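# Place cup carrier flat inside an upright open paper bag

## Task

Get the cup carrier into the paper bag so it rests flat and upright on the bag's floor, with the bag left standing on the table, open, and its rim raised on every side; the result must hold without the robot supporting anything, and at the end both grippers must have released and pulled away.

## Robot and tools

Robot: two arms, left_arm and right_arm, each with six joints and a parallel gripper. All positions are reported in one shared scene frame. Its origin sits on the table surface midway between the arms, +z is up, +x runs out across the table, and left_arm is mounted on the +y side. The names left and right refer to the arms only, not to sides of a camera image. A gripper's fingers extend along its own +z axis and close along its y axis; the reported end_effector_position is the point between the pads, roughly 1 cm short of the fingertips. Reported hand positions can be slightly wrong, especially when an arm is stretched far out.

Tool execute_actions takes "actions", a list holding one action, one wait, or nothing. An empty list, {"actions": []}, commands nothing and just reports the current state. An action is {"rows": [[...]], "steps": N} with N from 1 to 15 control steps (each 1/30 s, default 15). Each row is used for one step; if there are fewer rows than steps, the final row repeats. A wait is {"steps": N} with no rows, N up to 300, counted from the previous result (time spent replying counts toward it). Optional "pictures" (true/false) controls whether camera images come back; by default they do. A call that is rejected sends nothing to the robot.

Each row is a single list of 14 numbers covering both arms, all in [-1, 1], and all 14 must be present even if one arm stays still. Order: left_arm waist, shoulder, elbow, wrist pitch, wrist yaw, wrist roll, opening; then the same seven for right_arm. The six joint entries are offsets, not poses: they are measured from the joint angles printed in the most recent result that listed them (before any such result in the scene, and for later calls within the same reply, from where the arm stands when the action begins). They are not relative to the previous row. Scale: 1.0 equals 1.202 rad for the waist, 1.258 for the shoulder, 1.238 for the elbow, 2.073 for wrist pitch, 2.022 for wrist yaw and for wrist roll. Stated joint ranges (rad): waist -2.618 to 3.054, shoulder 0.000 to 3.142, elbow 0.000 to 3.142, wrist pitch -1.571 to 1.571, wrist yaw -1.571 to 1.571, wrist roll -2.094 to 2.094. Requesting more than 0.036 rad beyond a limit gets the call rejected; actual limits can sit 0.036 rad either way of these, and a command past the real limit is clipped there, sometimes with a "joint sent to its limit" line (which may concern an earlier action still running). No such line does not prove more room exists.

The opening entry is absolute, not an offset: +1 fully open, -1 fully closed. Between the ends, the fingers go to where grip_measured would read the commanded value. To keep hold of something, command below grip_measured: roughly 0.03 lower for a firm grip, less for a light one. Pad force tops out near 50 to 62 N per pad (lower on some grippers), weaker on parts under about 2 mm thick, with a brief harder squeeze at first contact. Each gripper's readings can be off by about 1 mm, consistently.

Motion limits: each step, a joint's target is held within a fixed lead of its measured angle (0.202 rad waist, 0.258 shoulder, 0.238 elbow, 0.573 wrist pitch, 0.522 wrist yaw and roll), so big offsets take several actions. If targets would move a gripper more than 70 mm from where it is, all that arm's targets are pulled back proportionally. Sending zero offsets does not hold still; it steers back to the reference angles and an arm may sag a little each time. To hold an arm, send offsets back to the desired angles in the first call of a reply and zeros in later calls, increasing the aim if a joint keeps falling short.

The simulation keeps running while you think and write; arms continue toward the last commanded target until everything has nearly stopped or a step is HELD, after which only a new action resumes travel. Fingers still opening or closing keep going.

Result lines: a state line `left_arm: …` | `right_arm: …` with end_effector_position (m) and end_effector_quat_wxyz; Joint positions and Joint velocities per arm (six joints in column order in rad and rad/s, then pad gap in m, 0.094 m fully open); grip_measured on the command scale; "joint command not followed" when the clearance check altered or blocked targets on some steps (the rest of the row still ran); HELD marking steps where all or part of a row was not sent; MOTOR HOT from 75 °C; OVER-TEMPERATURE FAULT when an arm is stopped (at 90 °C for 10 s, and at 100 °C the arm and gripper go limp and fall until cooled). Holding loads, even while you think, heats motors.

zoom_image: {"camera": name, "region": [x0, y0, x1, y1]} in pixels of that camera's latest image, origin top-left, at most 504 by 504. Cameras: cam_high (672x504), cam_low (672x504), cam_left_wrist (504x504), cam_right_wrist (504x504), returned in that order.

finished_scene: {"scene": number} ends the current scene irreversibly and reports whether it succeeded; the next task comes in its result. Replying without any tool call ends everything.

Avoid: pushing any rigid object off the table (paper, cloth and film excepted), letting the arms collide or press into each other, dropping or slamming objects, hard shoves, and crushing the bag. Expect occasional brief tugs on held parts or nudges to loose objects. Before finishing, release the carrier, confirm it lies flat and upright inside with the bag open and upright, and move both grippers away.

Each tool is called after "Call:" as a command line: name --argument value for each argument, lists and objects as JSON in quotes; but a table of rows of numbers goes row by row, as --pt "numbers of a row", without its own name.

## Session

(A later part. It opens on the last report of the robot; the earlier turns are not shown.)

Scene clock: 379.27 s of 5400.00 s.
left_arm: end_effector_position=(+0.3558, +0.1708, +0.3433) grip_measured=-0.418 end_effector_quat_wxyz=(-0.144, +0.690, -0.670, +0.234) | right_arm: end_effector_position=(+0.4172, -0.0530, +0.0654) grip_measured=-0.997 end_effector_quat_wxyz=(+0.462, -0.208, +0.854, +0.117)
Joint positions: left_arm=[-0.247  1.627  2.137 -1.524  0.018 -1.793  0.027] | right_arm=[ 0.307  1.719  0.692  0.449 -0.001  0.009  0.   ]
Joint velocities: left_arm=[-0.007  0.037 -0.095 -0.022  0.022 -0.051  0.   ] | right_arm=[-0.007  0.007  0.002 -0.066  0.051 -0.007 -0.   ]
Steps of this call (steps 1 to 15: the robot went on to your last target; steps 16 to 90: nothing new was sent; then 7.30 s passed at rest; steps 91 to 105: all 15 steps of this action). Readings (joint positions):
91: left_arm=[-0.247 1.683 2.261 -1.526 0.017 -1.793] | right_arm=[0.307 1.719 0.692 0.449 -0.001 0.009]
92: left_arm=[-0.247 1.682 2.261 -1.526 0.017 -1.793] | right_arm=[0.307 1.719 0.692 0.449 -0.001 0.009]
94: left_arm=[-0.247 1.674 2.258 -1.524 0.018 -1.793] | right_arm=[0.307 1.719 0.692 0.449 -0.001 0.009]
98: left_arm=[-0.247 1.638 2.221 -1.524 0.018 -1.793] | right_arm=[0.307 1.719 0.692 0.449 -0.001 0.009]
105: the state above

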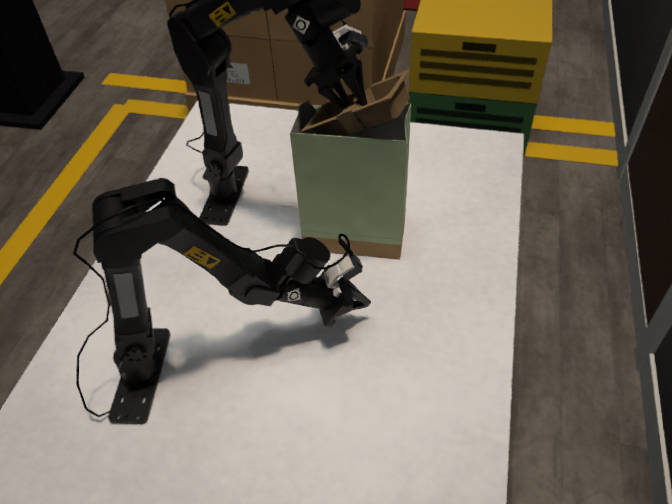

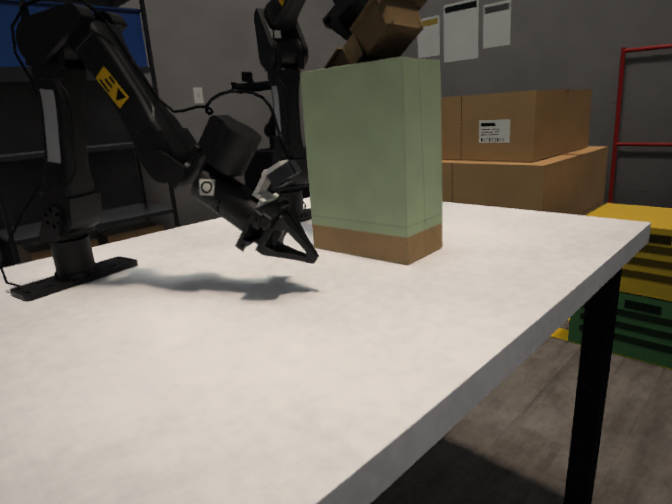

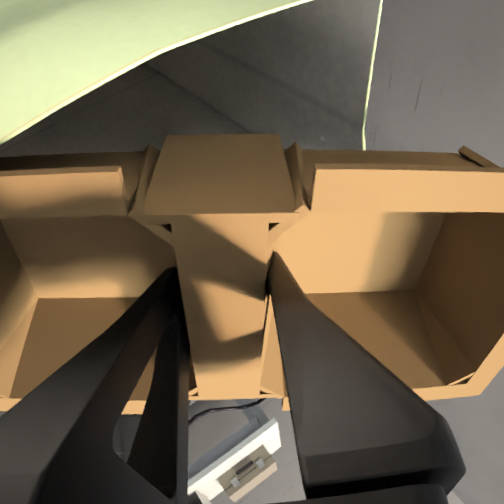

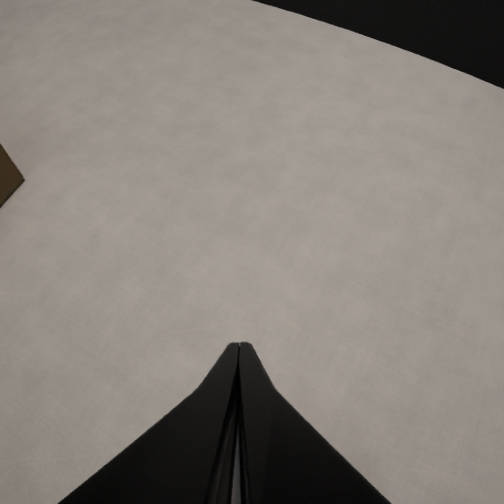

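Call:
execute_actions --actions '[{"rows":[[-0.01,0,0,0,0,-0.01,-0.48,0,0,0,0,0,0,-1],[-0.02,0,0,0,0,-0.02,-0.48,0,0,0,0,0,0,-1],[-0.025,0,0,0,0,-0.03,-0.48,0,0,0,0,0,0,-1],[-0.025,0,-0.01,0,0,-0.03,-0.48,0,0,0,0,0,0,-1],[-0.025,0,-0.02,0,0,-0.03,-0.48,0,0,0,0,0,0,-1],[-0.025,0,-0.03,0,0,-0.03,-0.48,0,0,0,0,0,0,-1],[-0.025,0,-0.04,0,0,-0.03,-0.48,0,0,0,0,0,0,-1],[-0.025,0,-0.05,0,0,-0.03,-0.48,0,0,0,0,0,0,-1],[-0.025,0,-0.06,0,0,-0.03,-0.48,0,0,0,0,0,0,-1],[-0.025,0,-0.07,0,0,-0.03,-0.48,0,0,0,0,0,0,-1],[-0.025,0,-0.075,0,0,-0.03,-0.48,0,0,0,0,0,0,-1]]}]'

Call:
zoom_image --camera "cam_high" --region '[270,30,430,190]'

Scene clock: 390.30 s of 5400.00 s.
left_arm: end_effector_position=(+0.3509, +0.1633, +0.3163) grip_measured=-0.418 end_effector_quat_wxyz=(-0.113, +0.708, -0.667, +0.205) | right_arm: end_effector_position=(+0.4172, -0.0530, +0.0654) grip_measured=-0.997 end_effector_quat_wxyz=(+0.462, -0.208, +0.854, +0.117)
Joint positions: left_arm=[-0.27   1.631  2.055 -1.524  0.018 -1.845  0.027] | right_arm=[ 0.307  1.719  0.692  0.449 -0.001  0.009  0.   ]
Joint velocities: left_arm=[ 0.002  0.017 -0.042 -0.095  0.022 -0.037  0.001] | right_arm=[ 0.002  0.002 -0.002 -0.007 -0.022  0.007 -0.   ]
Steps of this call (steps 1 to 15: the robot went on to your last target; steps 16 to 90: nothing new was sent; then 7.53 s passed at rest; steps 91 to 105: all 15 steps of this action). Readings (joint positions):
91: left_arm=[-0.247 1.627 2.135 -1.524 0.018 -1.795] | right_arm=[0.307 1.719 0.692 0.449 -0.001 0.009]
92: left_arm=[-0.249 1.627 2.135 -1.524 0.018 -1.800] | right_arm=[0.307 1.719 0.692 0.449 -0.001 0.009]
94: left_arm=[-0.260 1.627 2.135 -1.524 0.018 -1.816] | right_arm=[0.307 1.719 0.692 0.449 -0.001 0.009]
98: left_arm=[-0.270 1.627 2.119 -1.523 0.018 -1.833] | right_arm=[0.307 1.719 0.692 0.449 -0.001 0.009]
105: the state above

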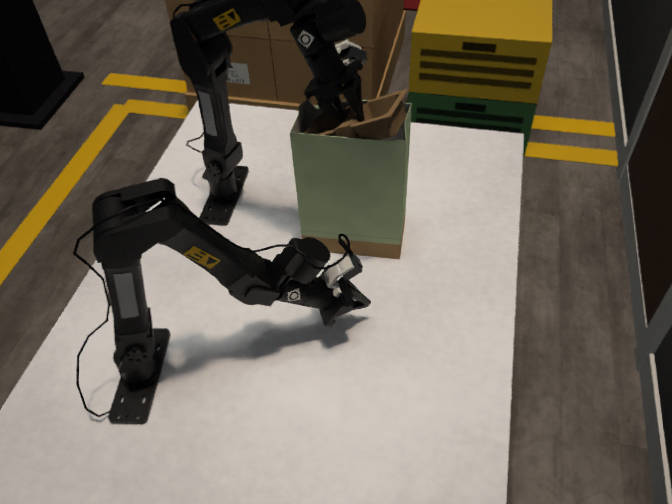

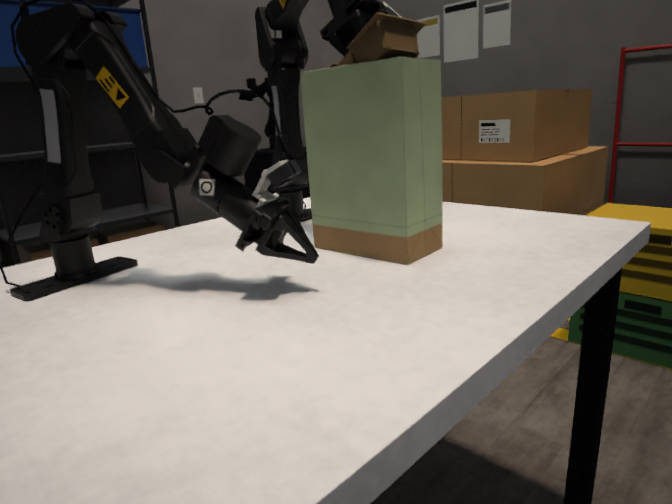

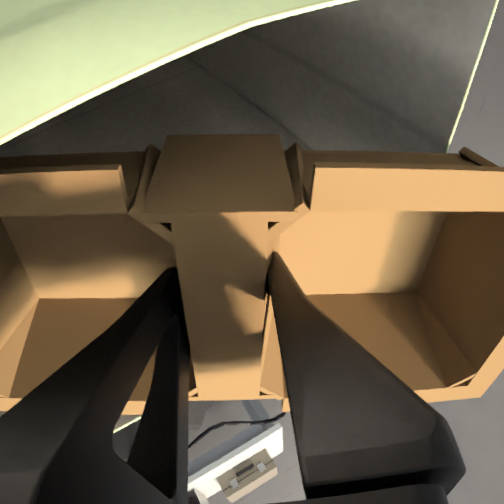

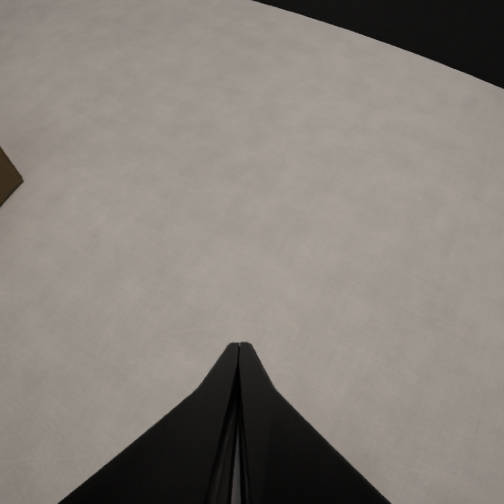

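Region (270, 30, 430, 190) of cam_high's 672x504 image, scaled by 3.150, with more detail than that image has.

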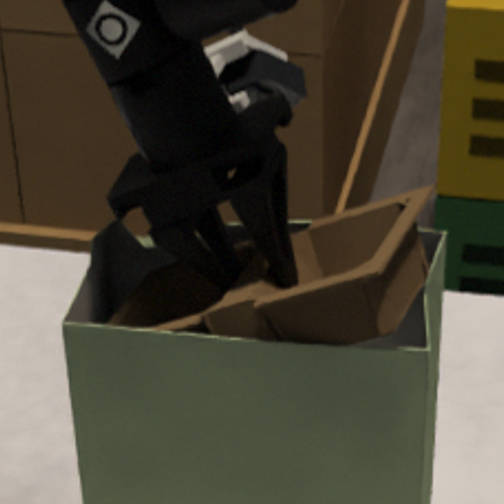

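Call:
execute_actions --actions '[{"rows":[[0,0.005,-0.01,0,0,0,-0.48,0,0,0,0,0,0,-1],[0,0.01,-0.02,0,0,0,-0.48,0,0,0,0,0,0,-1],[0,0.015,-0.03,0,0,0,-0.48,0,0,0,0,0,0,-1],[0,0.02,-0.04,0,0,0,-0.48,0,0,0,0,0,0,-1],[0,0.025,-0.05,0,0,0,-0.48,0,0,0,0,0,0,-1],[0,0.03,-0.06,0,0,0,-0.48,0,0,0,0,0,0,-1],[0,0.035,-0.07,0,0,0,-0.48,0,0,0,0,0,0,-1],[0,0.04,-0.08,0,0,0,-0.48,0,0,0,0,0,0,-1],[0,0.045,-0.09,0,0,0,-0.48,0,0,0,0,0,0,-1],[0,0.05,-0.1,0,0,0,-0.48,0,0,0,0,0,0,-1]]}]'

Call:
zoom_image --camera "cam_high" --region '[270,30,430,190]'

Scene clock: 402.70 s of 5400.00 s.
left_arm: end_effector_position=(+0.3526, +0.1627, +0.2550) grip_measured=-0.418 end_effector_quat_wxyz=(-0.063, +0.722, -0.678, +0.123) | right_arm: end_effector_position=(+0.4172, -0.0530, +0.0654) grip_measured=-0.997 end_effector_quat_wxyz=(+0.462, -0.208, +0.854, +0.117)
Joint positions: left_arm=[-0.27   1.709  1.937 -1.523  0.02  -1.848  0.027] | right_arm=[ 0.307  1.719  0.692  0.449 -0.001  0.009  0.   ]
Joint velocities: left_arm=[-0.007  0.09  -0.056 -0.081 -0.037 -0.007  0.   ] | right_arm=[-0.022  0.002  0.002 -0.007 -0.007  0.007  0.   ]
Steps of this call (steps 1 to 15: the robot went on to your last target; steps 16 to 90: nothing new was sent; then 8.90 s passed at rest; steps 91 to 105: all 15 steps of this action). Readings (joint positions):
91: left_arm=[-0.270 1.631 2.055 -1.524 0.018 -1.848] | right_arm=[0.307 1.719 0.692 0.449 -0.001 0.009]
92: left_arm=[-0.270 1.631 2.055 -1.524 0.018 -1.848] | right_arm=[0.307 1.719 0.692 0.449 -0.001 0.009]
94: left_arm=[-0.270 1.631 2.046 -1.523 0.018 -1.848] | right_arm=[0.307 1.719 0.692 0.449 -0.001 0.009]
98: left_arm=[-0.270 1.649 2.000 -1.523 0.018 -1.848] | right_arm=[0.307 1.719 0.692 0.449 -0.001 0.009]
105: the state above

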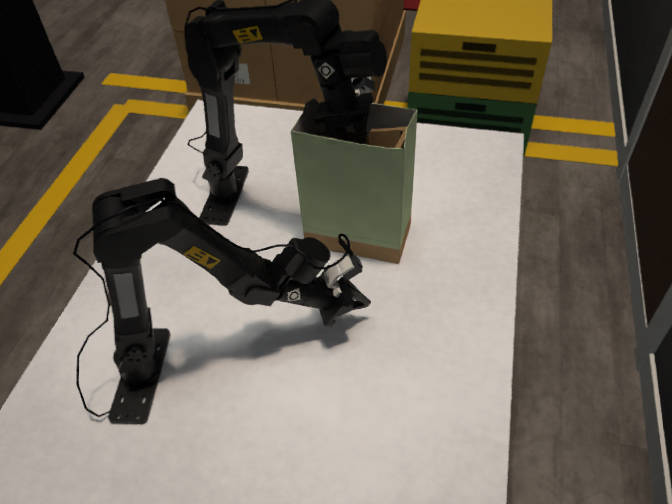

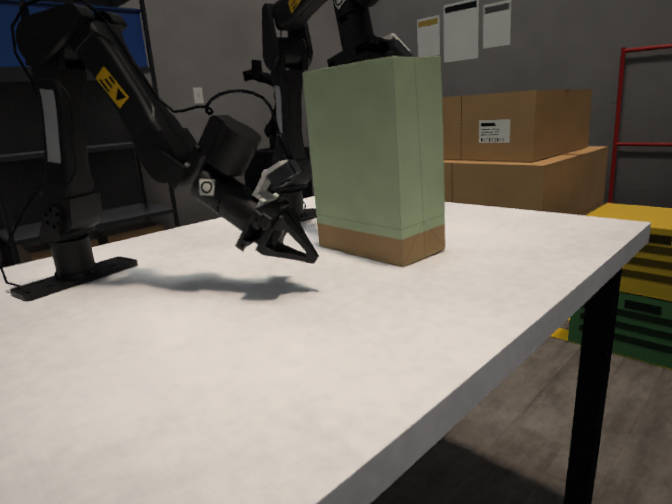

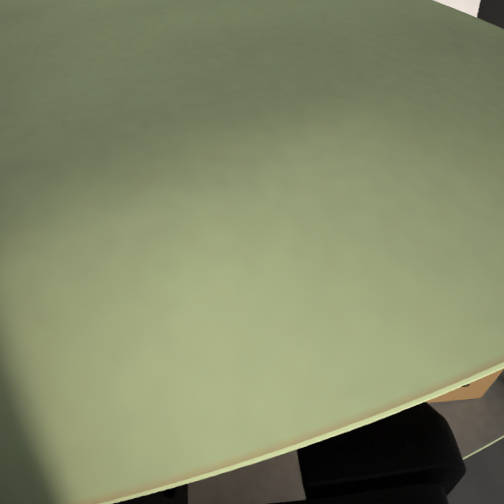

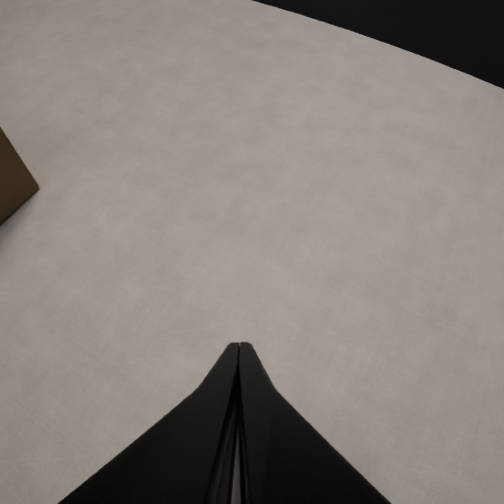

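Region (270, 30, 430, 190) of cam_high's 672x504 image, scaled by 3.150, with more detail than that image has.

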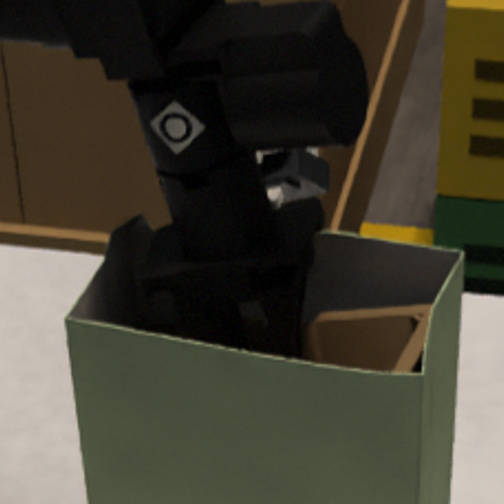

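Call:
execute_actions --actions '[{"rows":[[0,0,0,0,0,0,-0.42,0,0,0,0,0,0,-1],[0,0,0,0,0,0,-0.38,0,0,0,0,0,0,-1],[0,0,0,0,0,0,-0.3,0,0,0,0,0,0,-1],[0,0,0,0,0,0,-0.22,0,0,0,0,0,0,-1],[0,0,0,0,0,0,-0.15,0,0,0,0,0,0,-1]]}]' --pictures false

Call:
execute_actions --actions '[{"rows":[[0,-0.01,0.02,0,0,0,-0.15,0,0,0,0,0,0,-1],[0,-0.02,0.04,0,0,0,-0.15,0,0,0,0,0,0,-1],[0,-0.03,0.06,0,0,0,-0.15,0,0,0,0,0,0,-1],[0,-0.04,0.08,0,0,0,-0.15,0,0,0,0,0,0,-1],[0,-0.05,0.1,0,0,0,-0.15,0,0,0,0,0,0,-1],[0,-0.055,0.12,0,0,0,-0.15,0,0,0,0,0,0,-1],[0,-0.06,0.14,0,0,0,-0.15,0,0,0,0,0,0,-1],[0,-0.06,0.16,0,0,0,-0.15,0,0,0,0,0,0,-1],[0,-0.06,0.18,0,0,0,-0.15,0,0,0,0,0,0,-1],[0,-0.06,0.2,0,0,0,-0.15,0,0,0,0,0,0,-1],[0,-0.06,0.22,0,0,0,-0.15,0,0,0,0,0,0,-1],[0,-0.06,0.24,0,0,0,-0.15,0,0,0,0,0,0,-1]]}]'

Scene clock: 418.57 s of 5400.00 s.
left_arm: end_effector_position=(+0.3526, +0.1625, +0.2545) grip_measured=-0.152 end_effector_quat_wxyz=(-0.062, +0.722, -0.678, +0.123) | right_arm: end_effector_position=(+0.4172, -0.0530, +0.0654) grip_measured=-0.997 end_effector_quat_wxyz=(+0.462, -0.208, +0.854, +0.117)
Joint positions: left_arm=[-0.27   1.709  1.936 -1.523  0.021 -1.848  0.04 ] | right_arm=[ 0.307  1.719  0.692  0.449 -0.001  0.009  0.   ]
Joint velocities: left_arm=[-0.022 -0.017  0.002 -0.007  0.051  0.007 -0.001] | right_arm=[-0.002 -0.007 -0.007  0.037  0.081  0.007  0.001]
Steps of this call (steps 1 to 15: the robot went on to your last target; steps 16 to 90: nothing new was sent; then 12.37 s passed at rest; steps 91 to 105: all 15 steps of this action). Readings (joint positions):
91: left_arm=[-0.270 1.709 1.936 -1.523 0.020 -1.848] | right_arm=[0.307 1.719 0.692 0.449 -0.001 0.009]
92: left_arm=[-0.270 1.709 1.936 -1.523 0.020 -1.848] | right_arm=[0.307 1.719 0.692 0.449 -0.001 0.009]
94: left_arm=[-0.270 1.709 1.936 -1.523 0.020 -1.848] | right_arm=[0.307 1.719 0.692 0.449 -0.001 0.009]
98: left_arm=[-0.270 1.709 1.936 -1.523 0.021 -1.848] | right_arm=[0.307 1.719 0.692 0.449 -0.001 0.009]
105: the state above

Scene clock: 419.07 s of 5400.00 s.
left_arm: end_effector_position=(+0.3590, +0.1608, +0.3662) grip_measured=-0.152 end_effector_quat_wxyz=(-0.151, +0.691, -0.652, +0.273) | right_arm: end_effector_position=(+0.4172, -0.0530, +0.0654) grip_measured=-0.997 end_effector_quat_wxyz=(+0.462, -0.208, +0.854, +0.117)
Joint positions: left_arm=[-0.27   1.632  2.211 -1.516  0.023 -1.848  0.04 ] | right_arm=[ 0.307  1.719  0.692  0.449 -0.001  0.009  0.   ]
Joint velocities: left_arm=[ 0.007 -0.159  0.203  0.037  0.007  0.007 -0.001] | right_arm=[ 0.007 -0.007  0.007  0.022 -0.081 -0.022  0.001]
Steps of this call (steps 1 to 15: all 15 steps of this action). Readings (joint positions):
1: left_arm=[-0.270 1.709 1.936 -1.523 0.021 -1.848] | right_arm=[0.307 1.719 0.692 0.449 -0.001 0.009]
2: left_arm=[-0.270 1.709 1.938 -1.523 0.021 -1.848] | right_arm=[0.307 1.719 0.692 0.449 -0.001 0.009]
4: left_arm=[-0.270 1.709 1.958 -1.524 0.022 -1.848] | right_arm=[0.307 1.719 0.692 0.449 -0.001 0.009]
8: left_arm=[-0.270 1.686 2.050 -1.523 0.023 -1.848] | right_arm=[0.307 1.719 0.692 0.449 -0.001 0.009]
15: the state above

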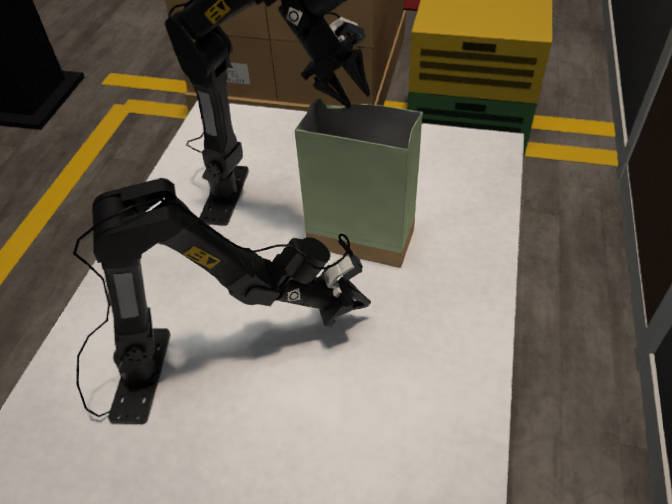

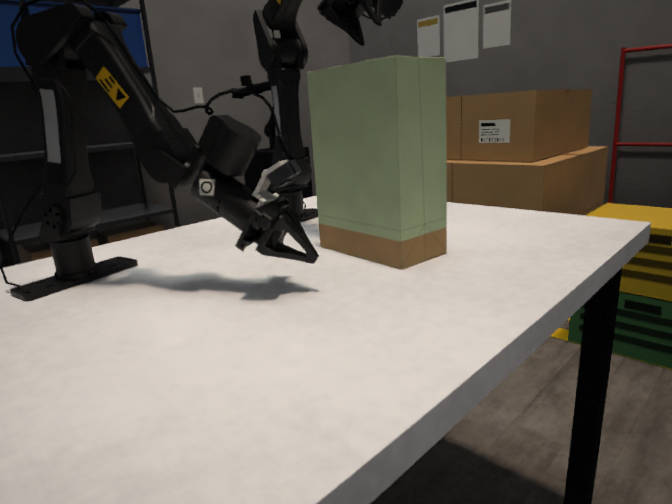

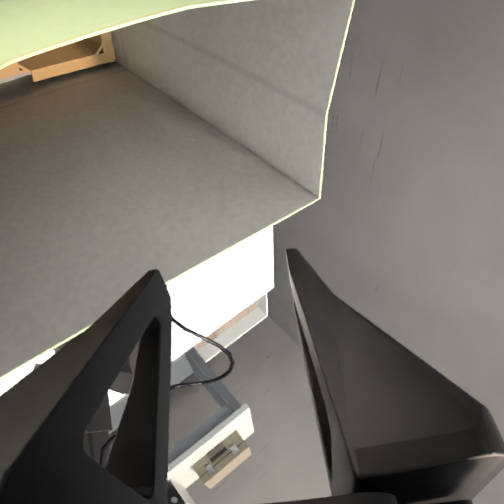

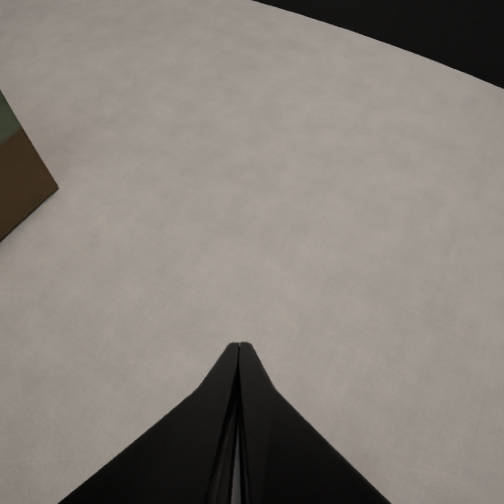

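Call:
execute_actions --actions '[{"rows":[[-0.02,0,0,0,0,0,-0.15,-0.05,0,0,0,0,0,-1],[-0.04,0,0,0,0,0,-0.15,-0.1,0,0,0,0,0,-1],[-0.06,0,0,0,0,0,-0.15,-0.15,0,0,0,0,0,-1],[-0.08,0,0,0,0,0,-0.15,-0.2,0,0,0,0,0,-1],[-0.1,0,0,0,0,0,-0.15,-0.25,0,0,0,0,0,-1],[-0.12,0,0,0,0,0,-0.15,-0.3,0,0,0,0,0,-1],[-0.14,0,0,0,0,0,-0.15,-0.35,0,0,0,0,0,-1],[-0.16,0,0,0,0,0,-0.15,-0.4,0,0,0,0,0,-1]]}]' --pictures false

Call:
execute_actions --actions '[{"rows":[[0,0,0,0,0,0.1,-0.15,0,0,0,0,0,0,-1],[0,0,0,0,0,0.2,-0.15,0,0,0,0,0,0,-1],[0.03,0,0,0,0,0.3,-0.15,0,0,0,0,0,0,-1],[0.06,0,0,0,0,0.4,-0.15,0,0,0,0,0,0,-1],[0.08,0,0,0,0,0.5,-0.15,0,0,0,0,0,0,-1],[0.08,0,0,0,0,0.6,-0.15,0,0,0,0,0,0,-1]]}]'

Scene clock: 432.57 s of 5400.00 s.
left_arm: end_effector_position=(+0.3369, +0.0947, +0.3683) grip_measured=-0.152 end_effector_quat_wxyz=(+0.122, -0.624, +0.715, -0.290) | right_arm: end_effector_position=(+0.4694, -0.2660, +0.0654) grip_measured=-0.997 end_effector_quat_wxyz=(+0.476, +0.009, +0.879, -0.004)
Joint positions: left_arm=[-0.462  1.63   2.216 -1.516  0.032 -1.848  0.04 ] | right_arm=[-0.186  1.719  0.692  0.449  0.011  0.009  0.   ]
Joint velocities: left_arm=[ 0.012  0.007  0.002 -0.037  0.007  0.051 -0.001] | right_arm=[ 0.056 -0.012  0.007 -0.022 -0.037  0.022  0.   ]
Steps of this call (steps 1 to 15: the robot went on to your last target; steps 16 to 90: nothing new was sent; then 10.00 s passed at rest; steps 91 to 105: all 15 steps of this action). Readings (joint positions):
91: left_arm=[-0.272 1.630 2.216 -1.516 0.023 -1.848] | right_arm=[0.302 1.719 0.692 0.449 -0.003 0.009]
92: left_arm=[-0.279 1.630 2.216 -1.516 0.022 -1.848] | right_arm=[0.284 1.719 0.692 0.449 -0.009 0.009]
94: left_arm=[-0.314 1.630 2.216 -1.516 0.021 -1.848] | right_arm=[0.200 1.719 0.692 0.449 -0.017 0.009]
98: left_arm=[-0.416 1.630 2.216 -1.516 0.023 -1.848] | right_arm=[-0.056 1.719 0.692 0.449 -0.012 0.009]
105: the state above

Scene clock: 433.07 s of 5400.00 s.
left_arm: end_effector_position=(+0.3490, +0.1261, +0.3683) grip_measured=-0.152 end_effector_quat_wxyz=(+0.263, -0.209, +0.926, -0.174) | right_arm: end_effector_position=(+0.4694, -0.2655, +0.0654) grip_measured=-0.997 end_effector_quat_wxyz=(+0.476, +0.009, +0.879, -0.004)
Joint positions: left_arm=[-0.366  1.63   2.216 -1.516  0.034 -0.761  0.04 ] | right_arm=[-0.186  1.719  0.692  0.449  0.01   0.009  0.   ]
Joint velocities: left_arm=[ 0.022  0.007 -0.007 -0.051 -0.007  0.857 -0.   ] | right_arm=[-0.002 -0.012  0.007 -0.037 -0.022 -0.037 -0.001]
Steps of this call (steps 1 to 15: all 15 steps of this action). Readings (joint positions):
1: left_arm=[-0.462 1.630 2.216 -1.516 0.032 -1.820] | right_arm=[-0.186 1.719 0.692 0.449 0.010 0.009]
2: left_arm=[-0.462 1.630 2.216 -1.516 0.032 -1.757] | right_arm=[-0.186 1.719 0.692 0.449 0.010 0.009]
4: left_arm=[-0.446 1.630 2.216 -1.516 0.039 -1.569] | right_arm=[-0.186 1.719 0.692 0.449 0.010 0.009]
8: left_arm=[-0.372 1.630 2.216 -1.516 0.036 -1.180] | right_arm=[-0.186 1.719 0.692 0.449 0.010 0.009]
15: the state above

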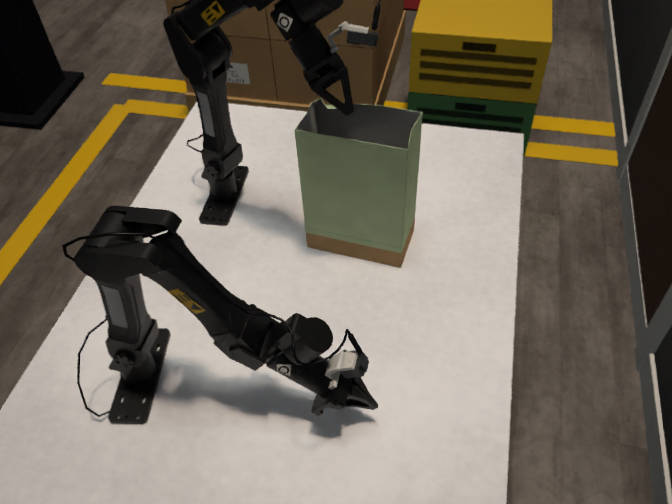

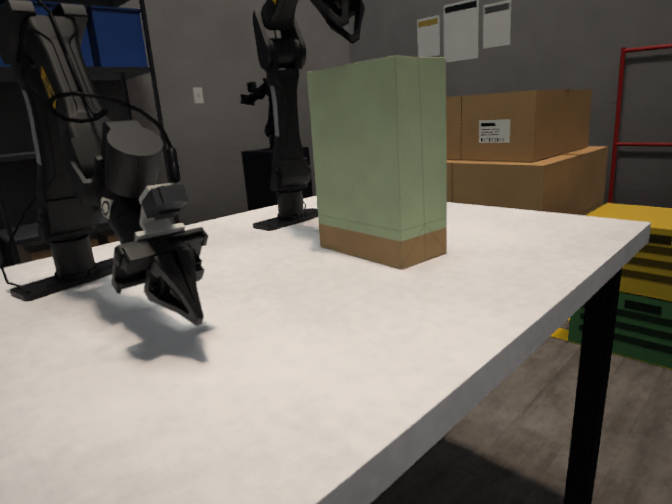

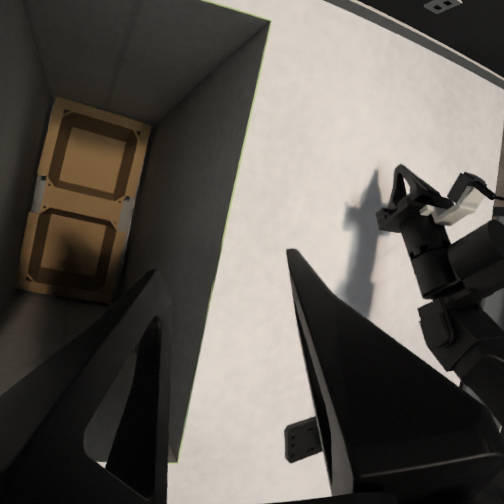

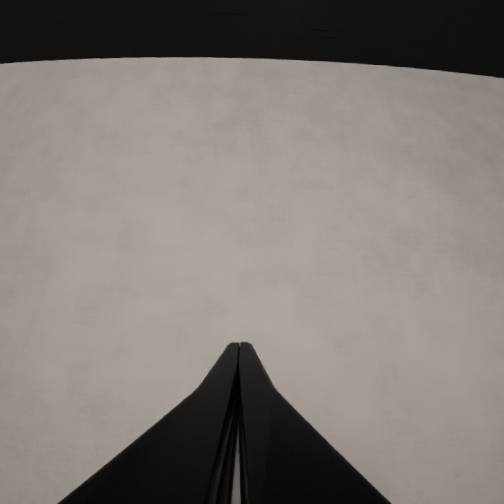

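Call:
execute_actions --actions '[{"rows":[[0,-0.03,0.02,0,0,0,-0.15,0,0,0,0,0,0,-1],[0,-0.06,0.04,0,0,0,-0.15,0,0,0,0,0,0,-1],[0.03,-0.09,0.05,0,0,0,-0.15,0,0,0,0,0,0,-1],[0.08,-0.12,0.05,0,0,0,-0.15,0,0,0,0,0,0,-1],[0.14,-0.15,0.05,0,0,0,-0.15,0,0,0,0,0,0,-1],[0.2,-0.15,0.05,0,0,0,-0.15,0,0,0,0,0,0,-1],[0.28,-0.15,0.05,0,0,0,-0.15,0,0,0,0,0,0,-1],[0.36,-0.15,0.05,0,0,0,-0.15,0,0,0,0,0,0,-1],[0.44,-0.15,0.05,0,0,0,-0.15,0,0,0,0,0,0,-1],[0.52,-0.15,0.05,0,0,0,-0.15,0,0,0,0,0,0,-1],[0.6,-0.15,0.05,0,0,0,-0.15,0,0,0,0,0,0,-1],[0.68,-0.15,0.05,0,0,0,-0.15,0,0,0,0,0,0,-1],[0.76,-0.15,0.05,0,0,0,-0.15,0,0,0,0,0,0,-1],[0.84,-0.15,0.05,0,0,0,-0.15,0,0,0,0,0,0,-1]]}]' --pictures false

Call:
execute_actions --actions '[{"steps":20}]'

Call:
zoom_image --camera "cam_high" --region '[270,70,430,230]'

Scene clock: 445.20 s of 5400.00 s.
left_arm: end_effector_position=(+0.2844, +0.3619, +0.4419) grip_measured=-0.152 end_effector_quat_wxyz=(+0.418, -0.503, +0.752, -0.081) | right_arm: end_effector_position=(+0.4694, -0.2655, +0.0654) grip_measured=-0.997 end_effector_quat_wxyz=(+0.476, +0.009, +0.879, -0.004)
Joint positions: left_arm=[ 0.387  1.438  2.259 -1.513  0.039 -0.75   0.04 ] | right_arm=[-0.186  1.719  0.692  0.449  0.01   0.009  0.   ]
Joint velocities: left_arm=[ 2.098  0.032 -0.007 -0.022  0.007 -0.007  0.001] | right_arm=[ 0.007  0.017 -0.012 -0.022 -0.022 -0.007  0.   ]
Steps of this call (steps 1 to 30: the robot went on to your last target; steps 31 to 90: nothing new was sent; then 8.63 s passed at rest; steps 91 to 105: all 15 steps of this action). Readings (joint positions):
91: left_arm=[-0.366 1.629 2.216 -1.516 0.034 -0.663] | right_arm=[-0.186 1.719 0.692 0.449 0.010 0.009]
92: left_arm=[-0.366 1.625 2.216 -1.516 0.034 -0.682] | right_arm=[-0.186 1.719 0.692 0.449 0.010 0.009]
94: left_arm=[-0.348 1.600 2.216 -1.516 0.042 -0.706] | right_arm=[-0.186 1.719 0.692 0.449 0.010 0.009]
98: left_arm=[-0.149 1.506 2.227 -1.516 0.051 -0.728] | right_arm=[-0.186 1.719 0.692 0.449 0.010 0.009]
105: the state above

Scene clock: 445.87 s of 5400.00 s.
left_arm: end_effector_position=(+0.2459, +0.4292, +0.4394) grip_measured=-0.152 end_effector_quat_wxyz=(+0.421, -0.599, +0.681, -0.025) | right_arm: end_effector_position=(+0.4694, -0.2655, +0.0654) grip_measured=-0.997 end_effector_quat_wxyz=(+0.476, +0.009, +0.879, -0.004)
Joint positions: left_arm=[ 0.64   1.447  2.259 -1.513  0.03  -0.756  0.04 ] | right_arm=[-0.186  1.719  0.692  0.449  0.01   0.009  0.   ]
Joint velocities: left_arm=[-0.007  0.002 -0.002  0.051  0.051 -0.007 -0.002] | right_arm=[ 0.012  0.002 -0.002  0.022 -0.051 -0.095  0.001]
Steps of this call (steps 1 to 20: the robot went on to your last target). Readings (joint positions):
1: left_arm=[0.462 1.441 2.259 -1.513 0.039 -0.751] | right_arm=[-0.186 1.719 0.692 0.449 0.010 0.009]
2: left_arm=[0.533 1.443 2.259 -1.513 0.037 -0.752] | right_arm=[-0.186 1.719 0.692 0.449 0.010 0.009]
4: left_arm=[0.622 1.447 2.259 -1.513 0.024 -0.755] | right_arm=[-0.186 1.719 0.692 0.449 0.010 0.009]
8: left_arm=[0.640 1.447 2.259 -1.513 0.025 -0.756] | right_arm=[-0.186 1.719 0.692 0.449 0.010 0.009]
20: the state above

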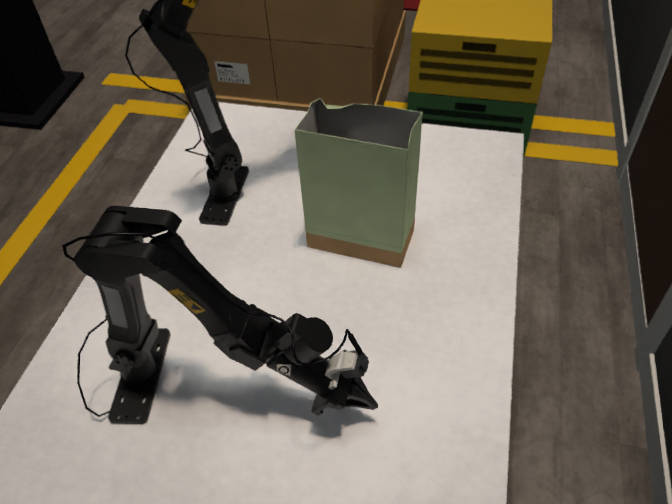

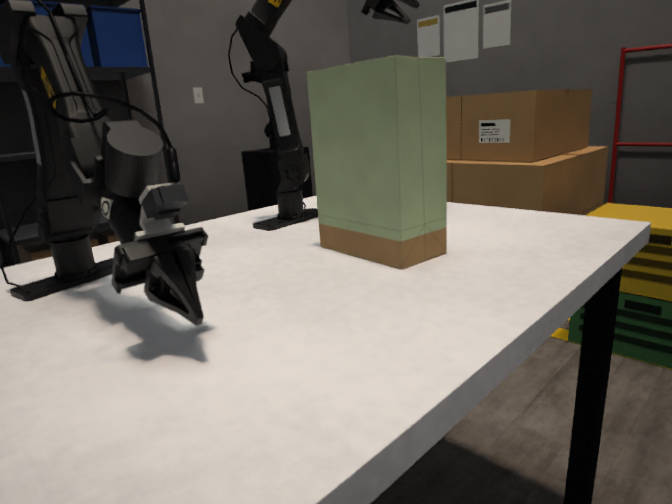

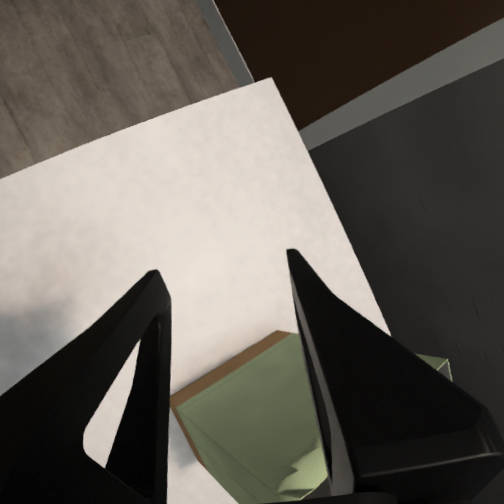

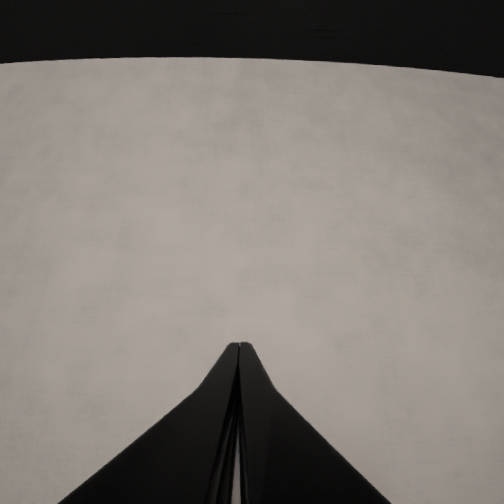

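Region (270, 70, 430, 230) of cam_high's 672x504 image, scaled by 3.150, with more detail than that image has.

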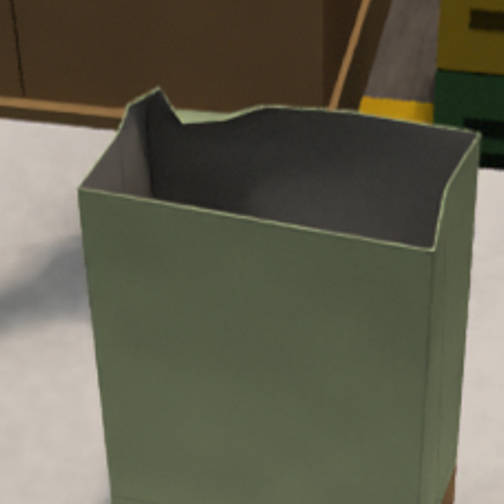

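Call:
execute_actions --actions '[{"rows":[[-0.05,0,0,0,0,0.05,0,0,0,0,0,0,0,-1],[-0.1,0,-0.02,0,0,0.1,0,0,0,0,0,0,0,-1],[-0.16,0,-0.04,0,0,0.15,0.1,0,0,0,0,0,0,-1],[-0.22,0,-0.06,0,0,0.2,0.1,0,0,0,0,0,0,-1],[-0.28,0,-0.08,0,0,0.25,0.1,0,0,0,0,0,0,-1],[-0.34,0,-0.1,0,0,0.3,0.1,0,0,0,0,0,0,-1],[-0.4,0,-0.12,0,0,0.35,0.1,0,0,0,0,0,0,-1],[-0.46,0,-0.14,0,0,0.374,0.1,0,0,0,0,0,0,-1],[-0.52,0,-0.16,0,0,0.374,0.1,0,0,0,0,0,0,-1],[-0.57,0,-0.18,0,0,0.374,0.1,0,0,0,0,0,0,-1],[-0.6,0,-0.2,0,0,0.374,0.1,0,0,0,0,0,0,-1],[-0.616,0,-0.21,0,0,0.374,0.1,0,0,0,0,0,0,-1]]}]' --pictures false

Call:
execute_actions --actions '[{"steps":20}]'

Call:
zoom_image --camera "cam_high" --region '[270,30,430,190]'

Scene clock: 472.53 s of 5400.00 s.
left_arm: end_effector_position=(+0.3219, +0.2194, +0.3542) grip_measured=+0.098 end_effector_quat_wxyz=(+0.294, -0.009, +0.955, -0.035) | right_arm: end_effector_position=(+0.4694, -0.2655, +0.0654) grip_measured=-0.997 end_effector_quat_wxyz=(+0.476, +0.009, +0.879, -0.004)
Joint positions: left_arm=[-0.1    1.462  2.005 -1.513  0.039 -0.072  0.052] | right_arm=[-0.186  1.719  0.692  0.449  0.01   0.009  0.   ]
Joint velocities: left_arm=[-0.081  0.037 -0.085 -0.125 -0.022  0.447 -0.001] | right_arm=[-0.012  0.007 -0.002 -0.022 -0.037 -0.022 -0.   ]
Steps of this call (steps 1 to 15: the robot went on to your last target; steps 16 to 90: nothing new was sent; then 23.17 s passed at rest; steps 91 to 105: all 15 steps of this action). Readings (joint positions):
91: left_arm=[0.631 1.447 2.259 -1.513 0.025 -0.744] | right_arm=[-0.186 1.719 0.692 0.449 0.010 0.009]
92: left_arm=[0.604 1.447 2.259 -1.513 0.020 -0.715] | right_arm=[-0.186 1.719 0.692 0.449 0.010 0.009]
94: left_arm=[0.497 1.446 2.243 -1.510 0.015 -0.615] | right_arm=[-0.186 1.719 0.692 0.449 0.010 0.009]
98: left_arm=[0.212 1.447 2.144 -1.505 0.019 -0.322] | right_arm=[-0.186 1.719 0.692 0.449 0.010 0.009]
105: the state above

Scene clock: 473.20 s of 5400.00 s.
left_arm: end_effector_position=(+0.3216, +0.2201, +0.3536) grip_measured=+0.098 end_effector_quat_wxyz=(+0.294, +0.020, +0.955, -0.024) | right_arm: end_effector_position=(+0.4694, -0.2655, +0.0654) grip_measured=-0.997 end_effector_quat_wxyz=(+0.476, +0.009, +0.879, -0.004)
Joint positions: left_arm=[-0.101  1.462  2.004 -1.514  0.035 -0.01   0.052] | right_arm=[-0.186  1.719  0.692  0.449  0.01   0.009  0.   ]
Joint velocities: left_arm=[ 0.007 -0.007 -0.002 -0.051  0.037 -0.051  0.001] | right_arm=[ 0.002  0.007  0.007  0.051 -0.037  0.081  0.001]
Steps of this call (steps 1 to 20: the robot went on to your last target). Readings (joint positions):
1: left_arm=[-0.101 1.462 2.004 -1.514 0.039 -0.059] | right_arm=[-0.186 1.719 0.692 0.449 0.010 0.009]
2: left_arm=[-0.101 1.462 2.004 -1.514 0.038 -0.049] | right_arm=[-0.186 1.719 0.692 0.449 0.010 0.009]
4: left_arm=[-0.101 1.462 2.004 -1.514 0.037 -0.035] | right_arm=[-0.186 1.719 0.692 0.449 0.010 0.009]
8: left_arm=[-0.101 1.462 2.004 -1.514 0.036 -0.020] | right_arm=[-0.186 1.719 0.692 0.449 0.010 0.009]
20: the state above

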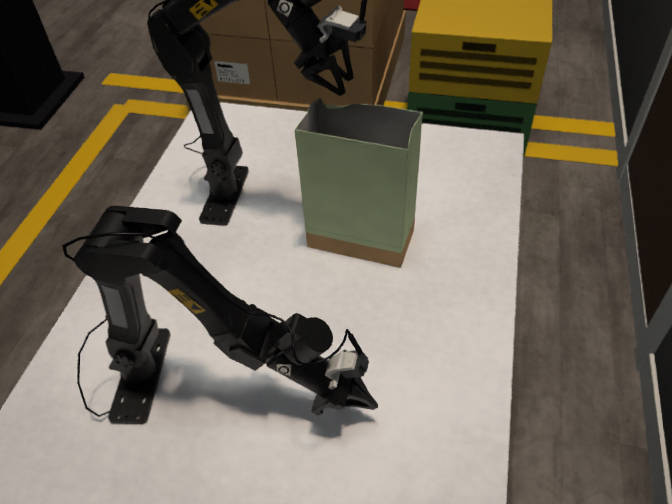

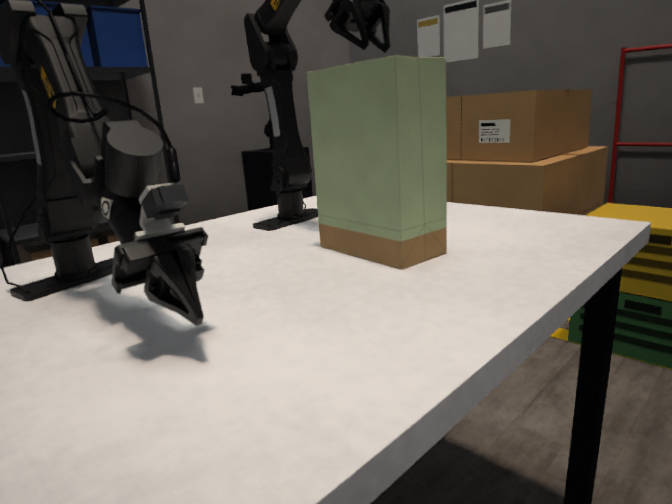

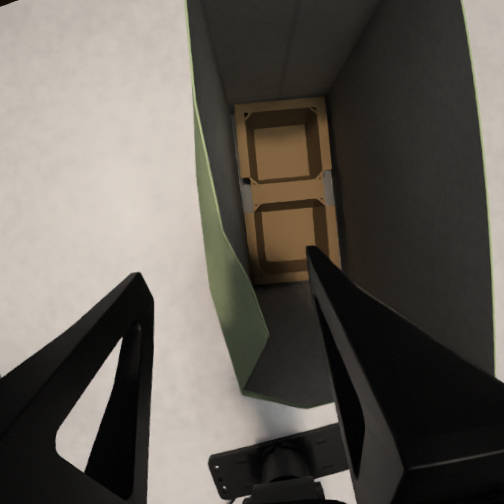

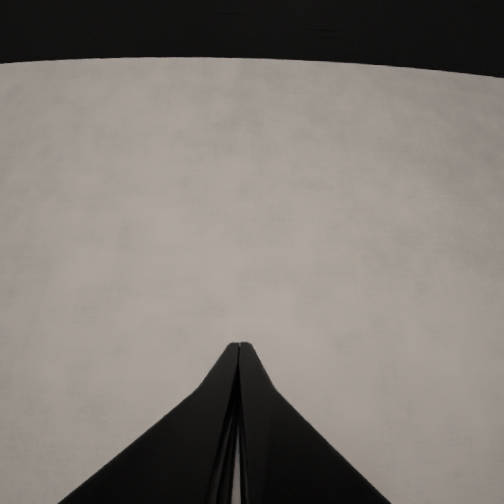

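Region (270, 30, 430, 190) of cam_high's 672x504 image, scaled by 3.150, with more detail than that image has.

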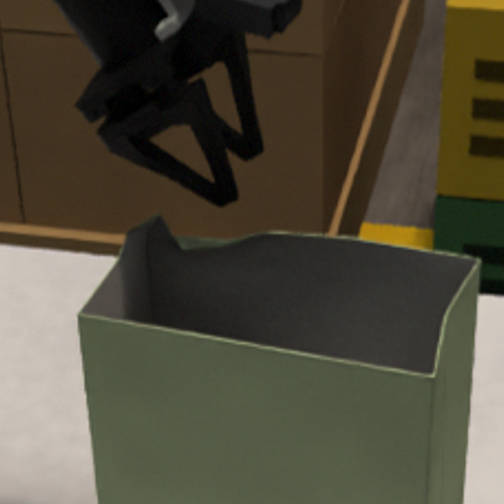

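Call:
execute_actions --actions '[{"rows":[[-0.01,0,-0.01,0,0,0,0.2,0,0,0,0,0,0,-1],[-0.02,0,-0.02,0,0,0,0.3,0,0,0,0,0,0,-1],[-0.035,0,-0.035,0,0,0,0.35,0,0,0,0,0,0,-1],[-0.035,0,-0.05,0,0,0,0.35,0,0,0,0,0,0,-1],[-0.035,0,-0.065,0,0,0,0.35,0,0,0,0,0,0,-1],[-0.035,0,-0.08,0,0,0,0.35,0,0,0,0,0,0,-1],[-0.035,0,-0.095,0,0,0,0.35,0,0,0,0,0,0,-1],[-0.035,0,-0.11,0,0,0,0.35,0,0,0,0,0,0,-1],[-0.035,0,-0.125,0,0,0,0.35,0,0,0,0,0,0,-1],[-0.035,0,-0.14,0,0,0,0.35,0,0,0,0,0,0,-1],[-0.035,0,-0.155,0,0,0,0.35,0,0,0,0,0,0,-1],[-0.035,0,-0.17,0,0,0,0.35,0,0,0,0,0,0,-1]]}]'

Call:
zoom_image --camera "cam_high" --region '[270,30,430,190]'

Scene clock: 487.70 s of 5400.00 s.
left_arm: end_effector_position=(+0.3089, +0.2102, +0.2900) grip_measured=+0.348 end_effector_quat_wxyz=(+0.195, +0.036, +0.980, -0.025) | right_arm: end_effector_position=(+0.4694, -0.2655, +0.0654) grip_measured=-0.997 end_effector_quat_wxyz=(+0.476, +0.009, +0.879, -0.004)
Joint positions: left_arm=[-0.137  1.465  1.805 -1.517  0.033 -0.01   0.063] | right_arm=[-0.186  1.719  0.692  0.449  0.01   0.009  0.   ]
Joint velocities: left_arm=[ 0.012  0.056 -0.139 -0.022 -0.022 -0.066  0.001] | right_arm=[-0.007 -0.012 -0.007 -0.022  0.022 -0.037 -0.   ]
Steps of this call (steps 1 to 15: the robot went on to your last target; steps 16 to 90: nothing new was sent; then 11.00 s passed at rest; steps 91 to 105: all 15 steps of this action). Readings (joint positions):
91: left_arm=[-0.102 1.462 2.004 -1.514 0.034 -0.010] | right_arm=[-0.186 1.719 0.692 0.449 0.010 0.009]
92: left_arm=[-0.104 1.462 2.004 -1.514 0.034 -0.010] | right_arm=[-0.186 1.719 0.692 0.449 0.010 0.009]
94: left_arm=[-0.121 1.462 1.991 -1.513 0.033 -0.010] | right_arm=[-0.186 1.719 0.692 0.449 0.010 0.009]
98: left_arm=[-0.137 1.462 1.917 -1.512 0.033 -0.010] | right_arm=[-0.186 1.719 0.692 0.449 0.010 0.009]
105: the state above

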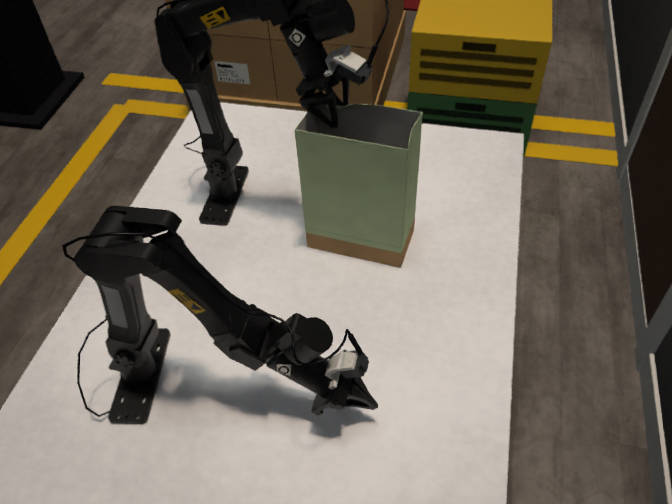

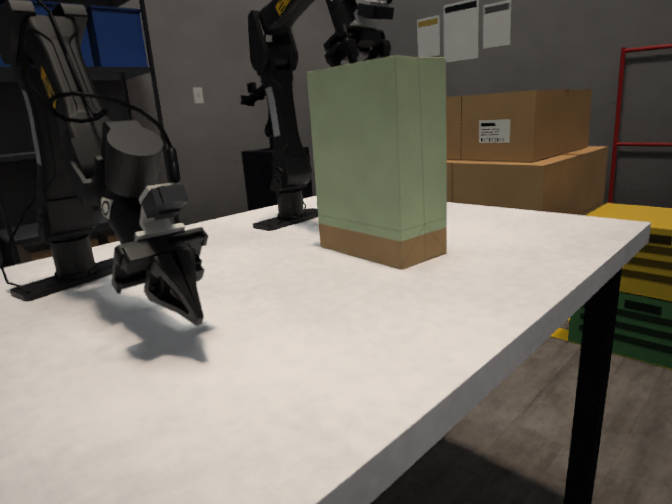

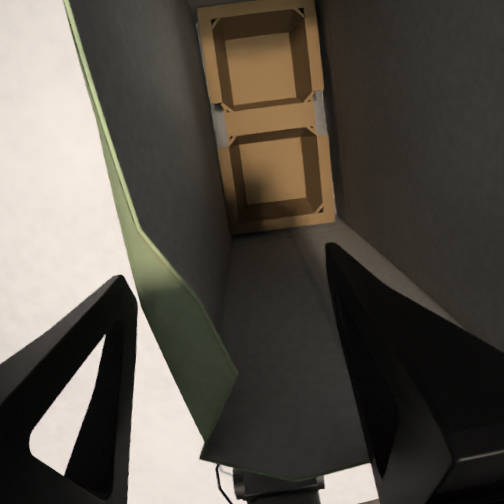

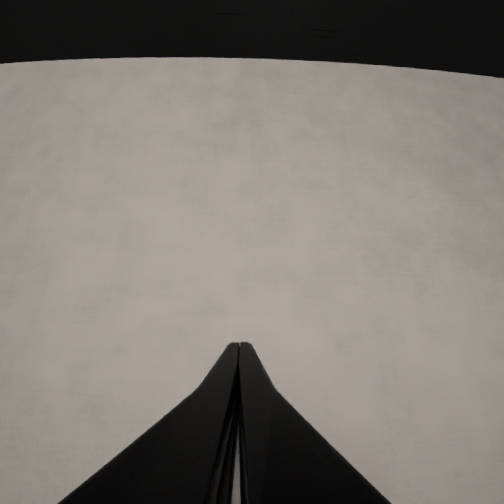

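Region (270, 30, 430, 190) of cam_high's 672x504 image, scaled by 3.150, with more detail than that image has.

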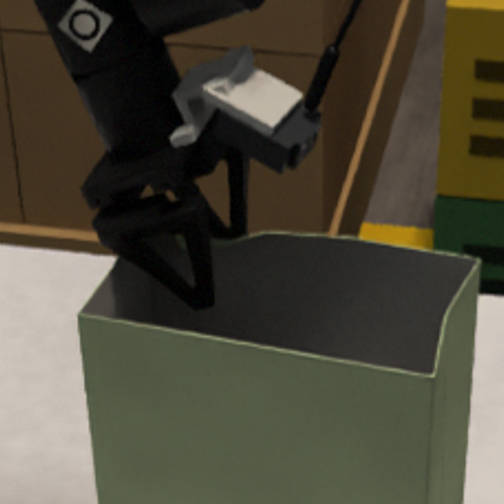

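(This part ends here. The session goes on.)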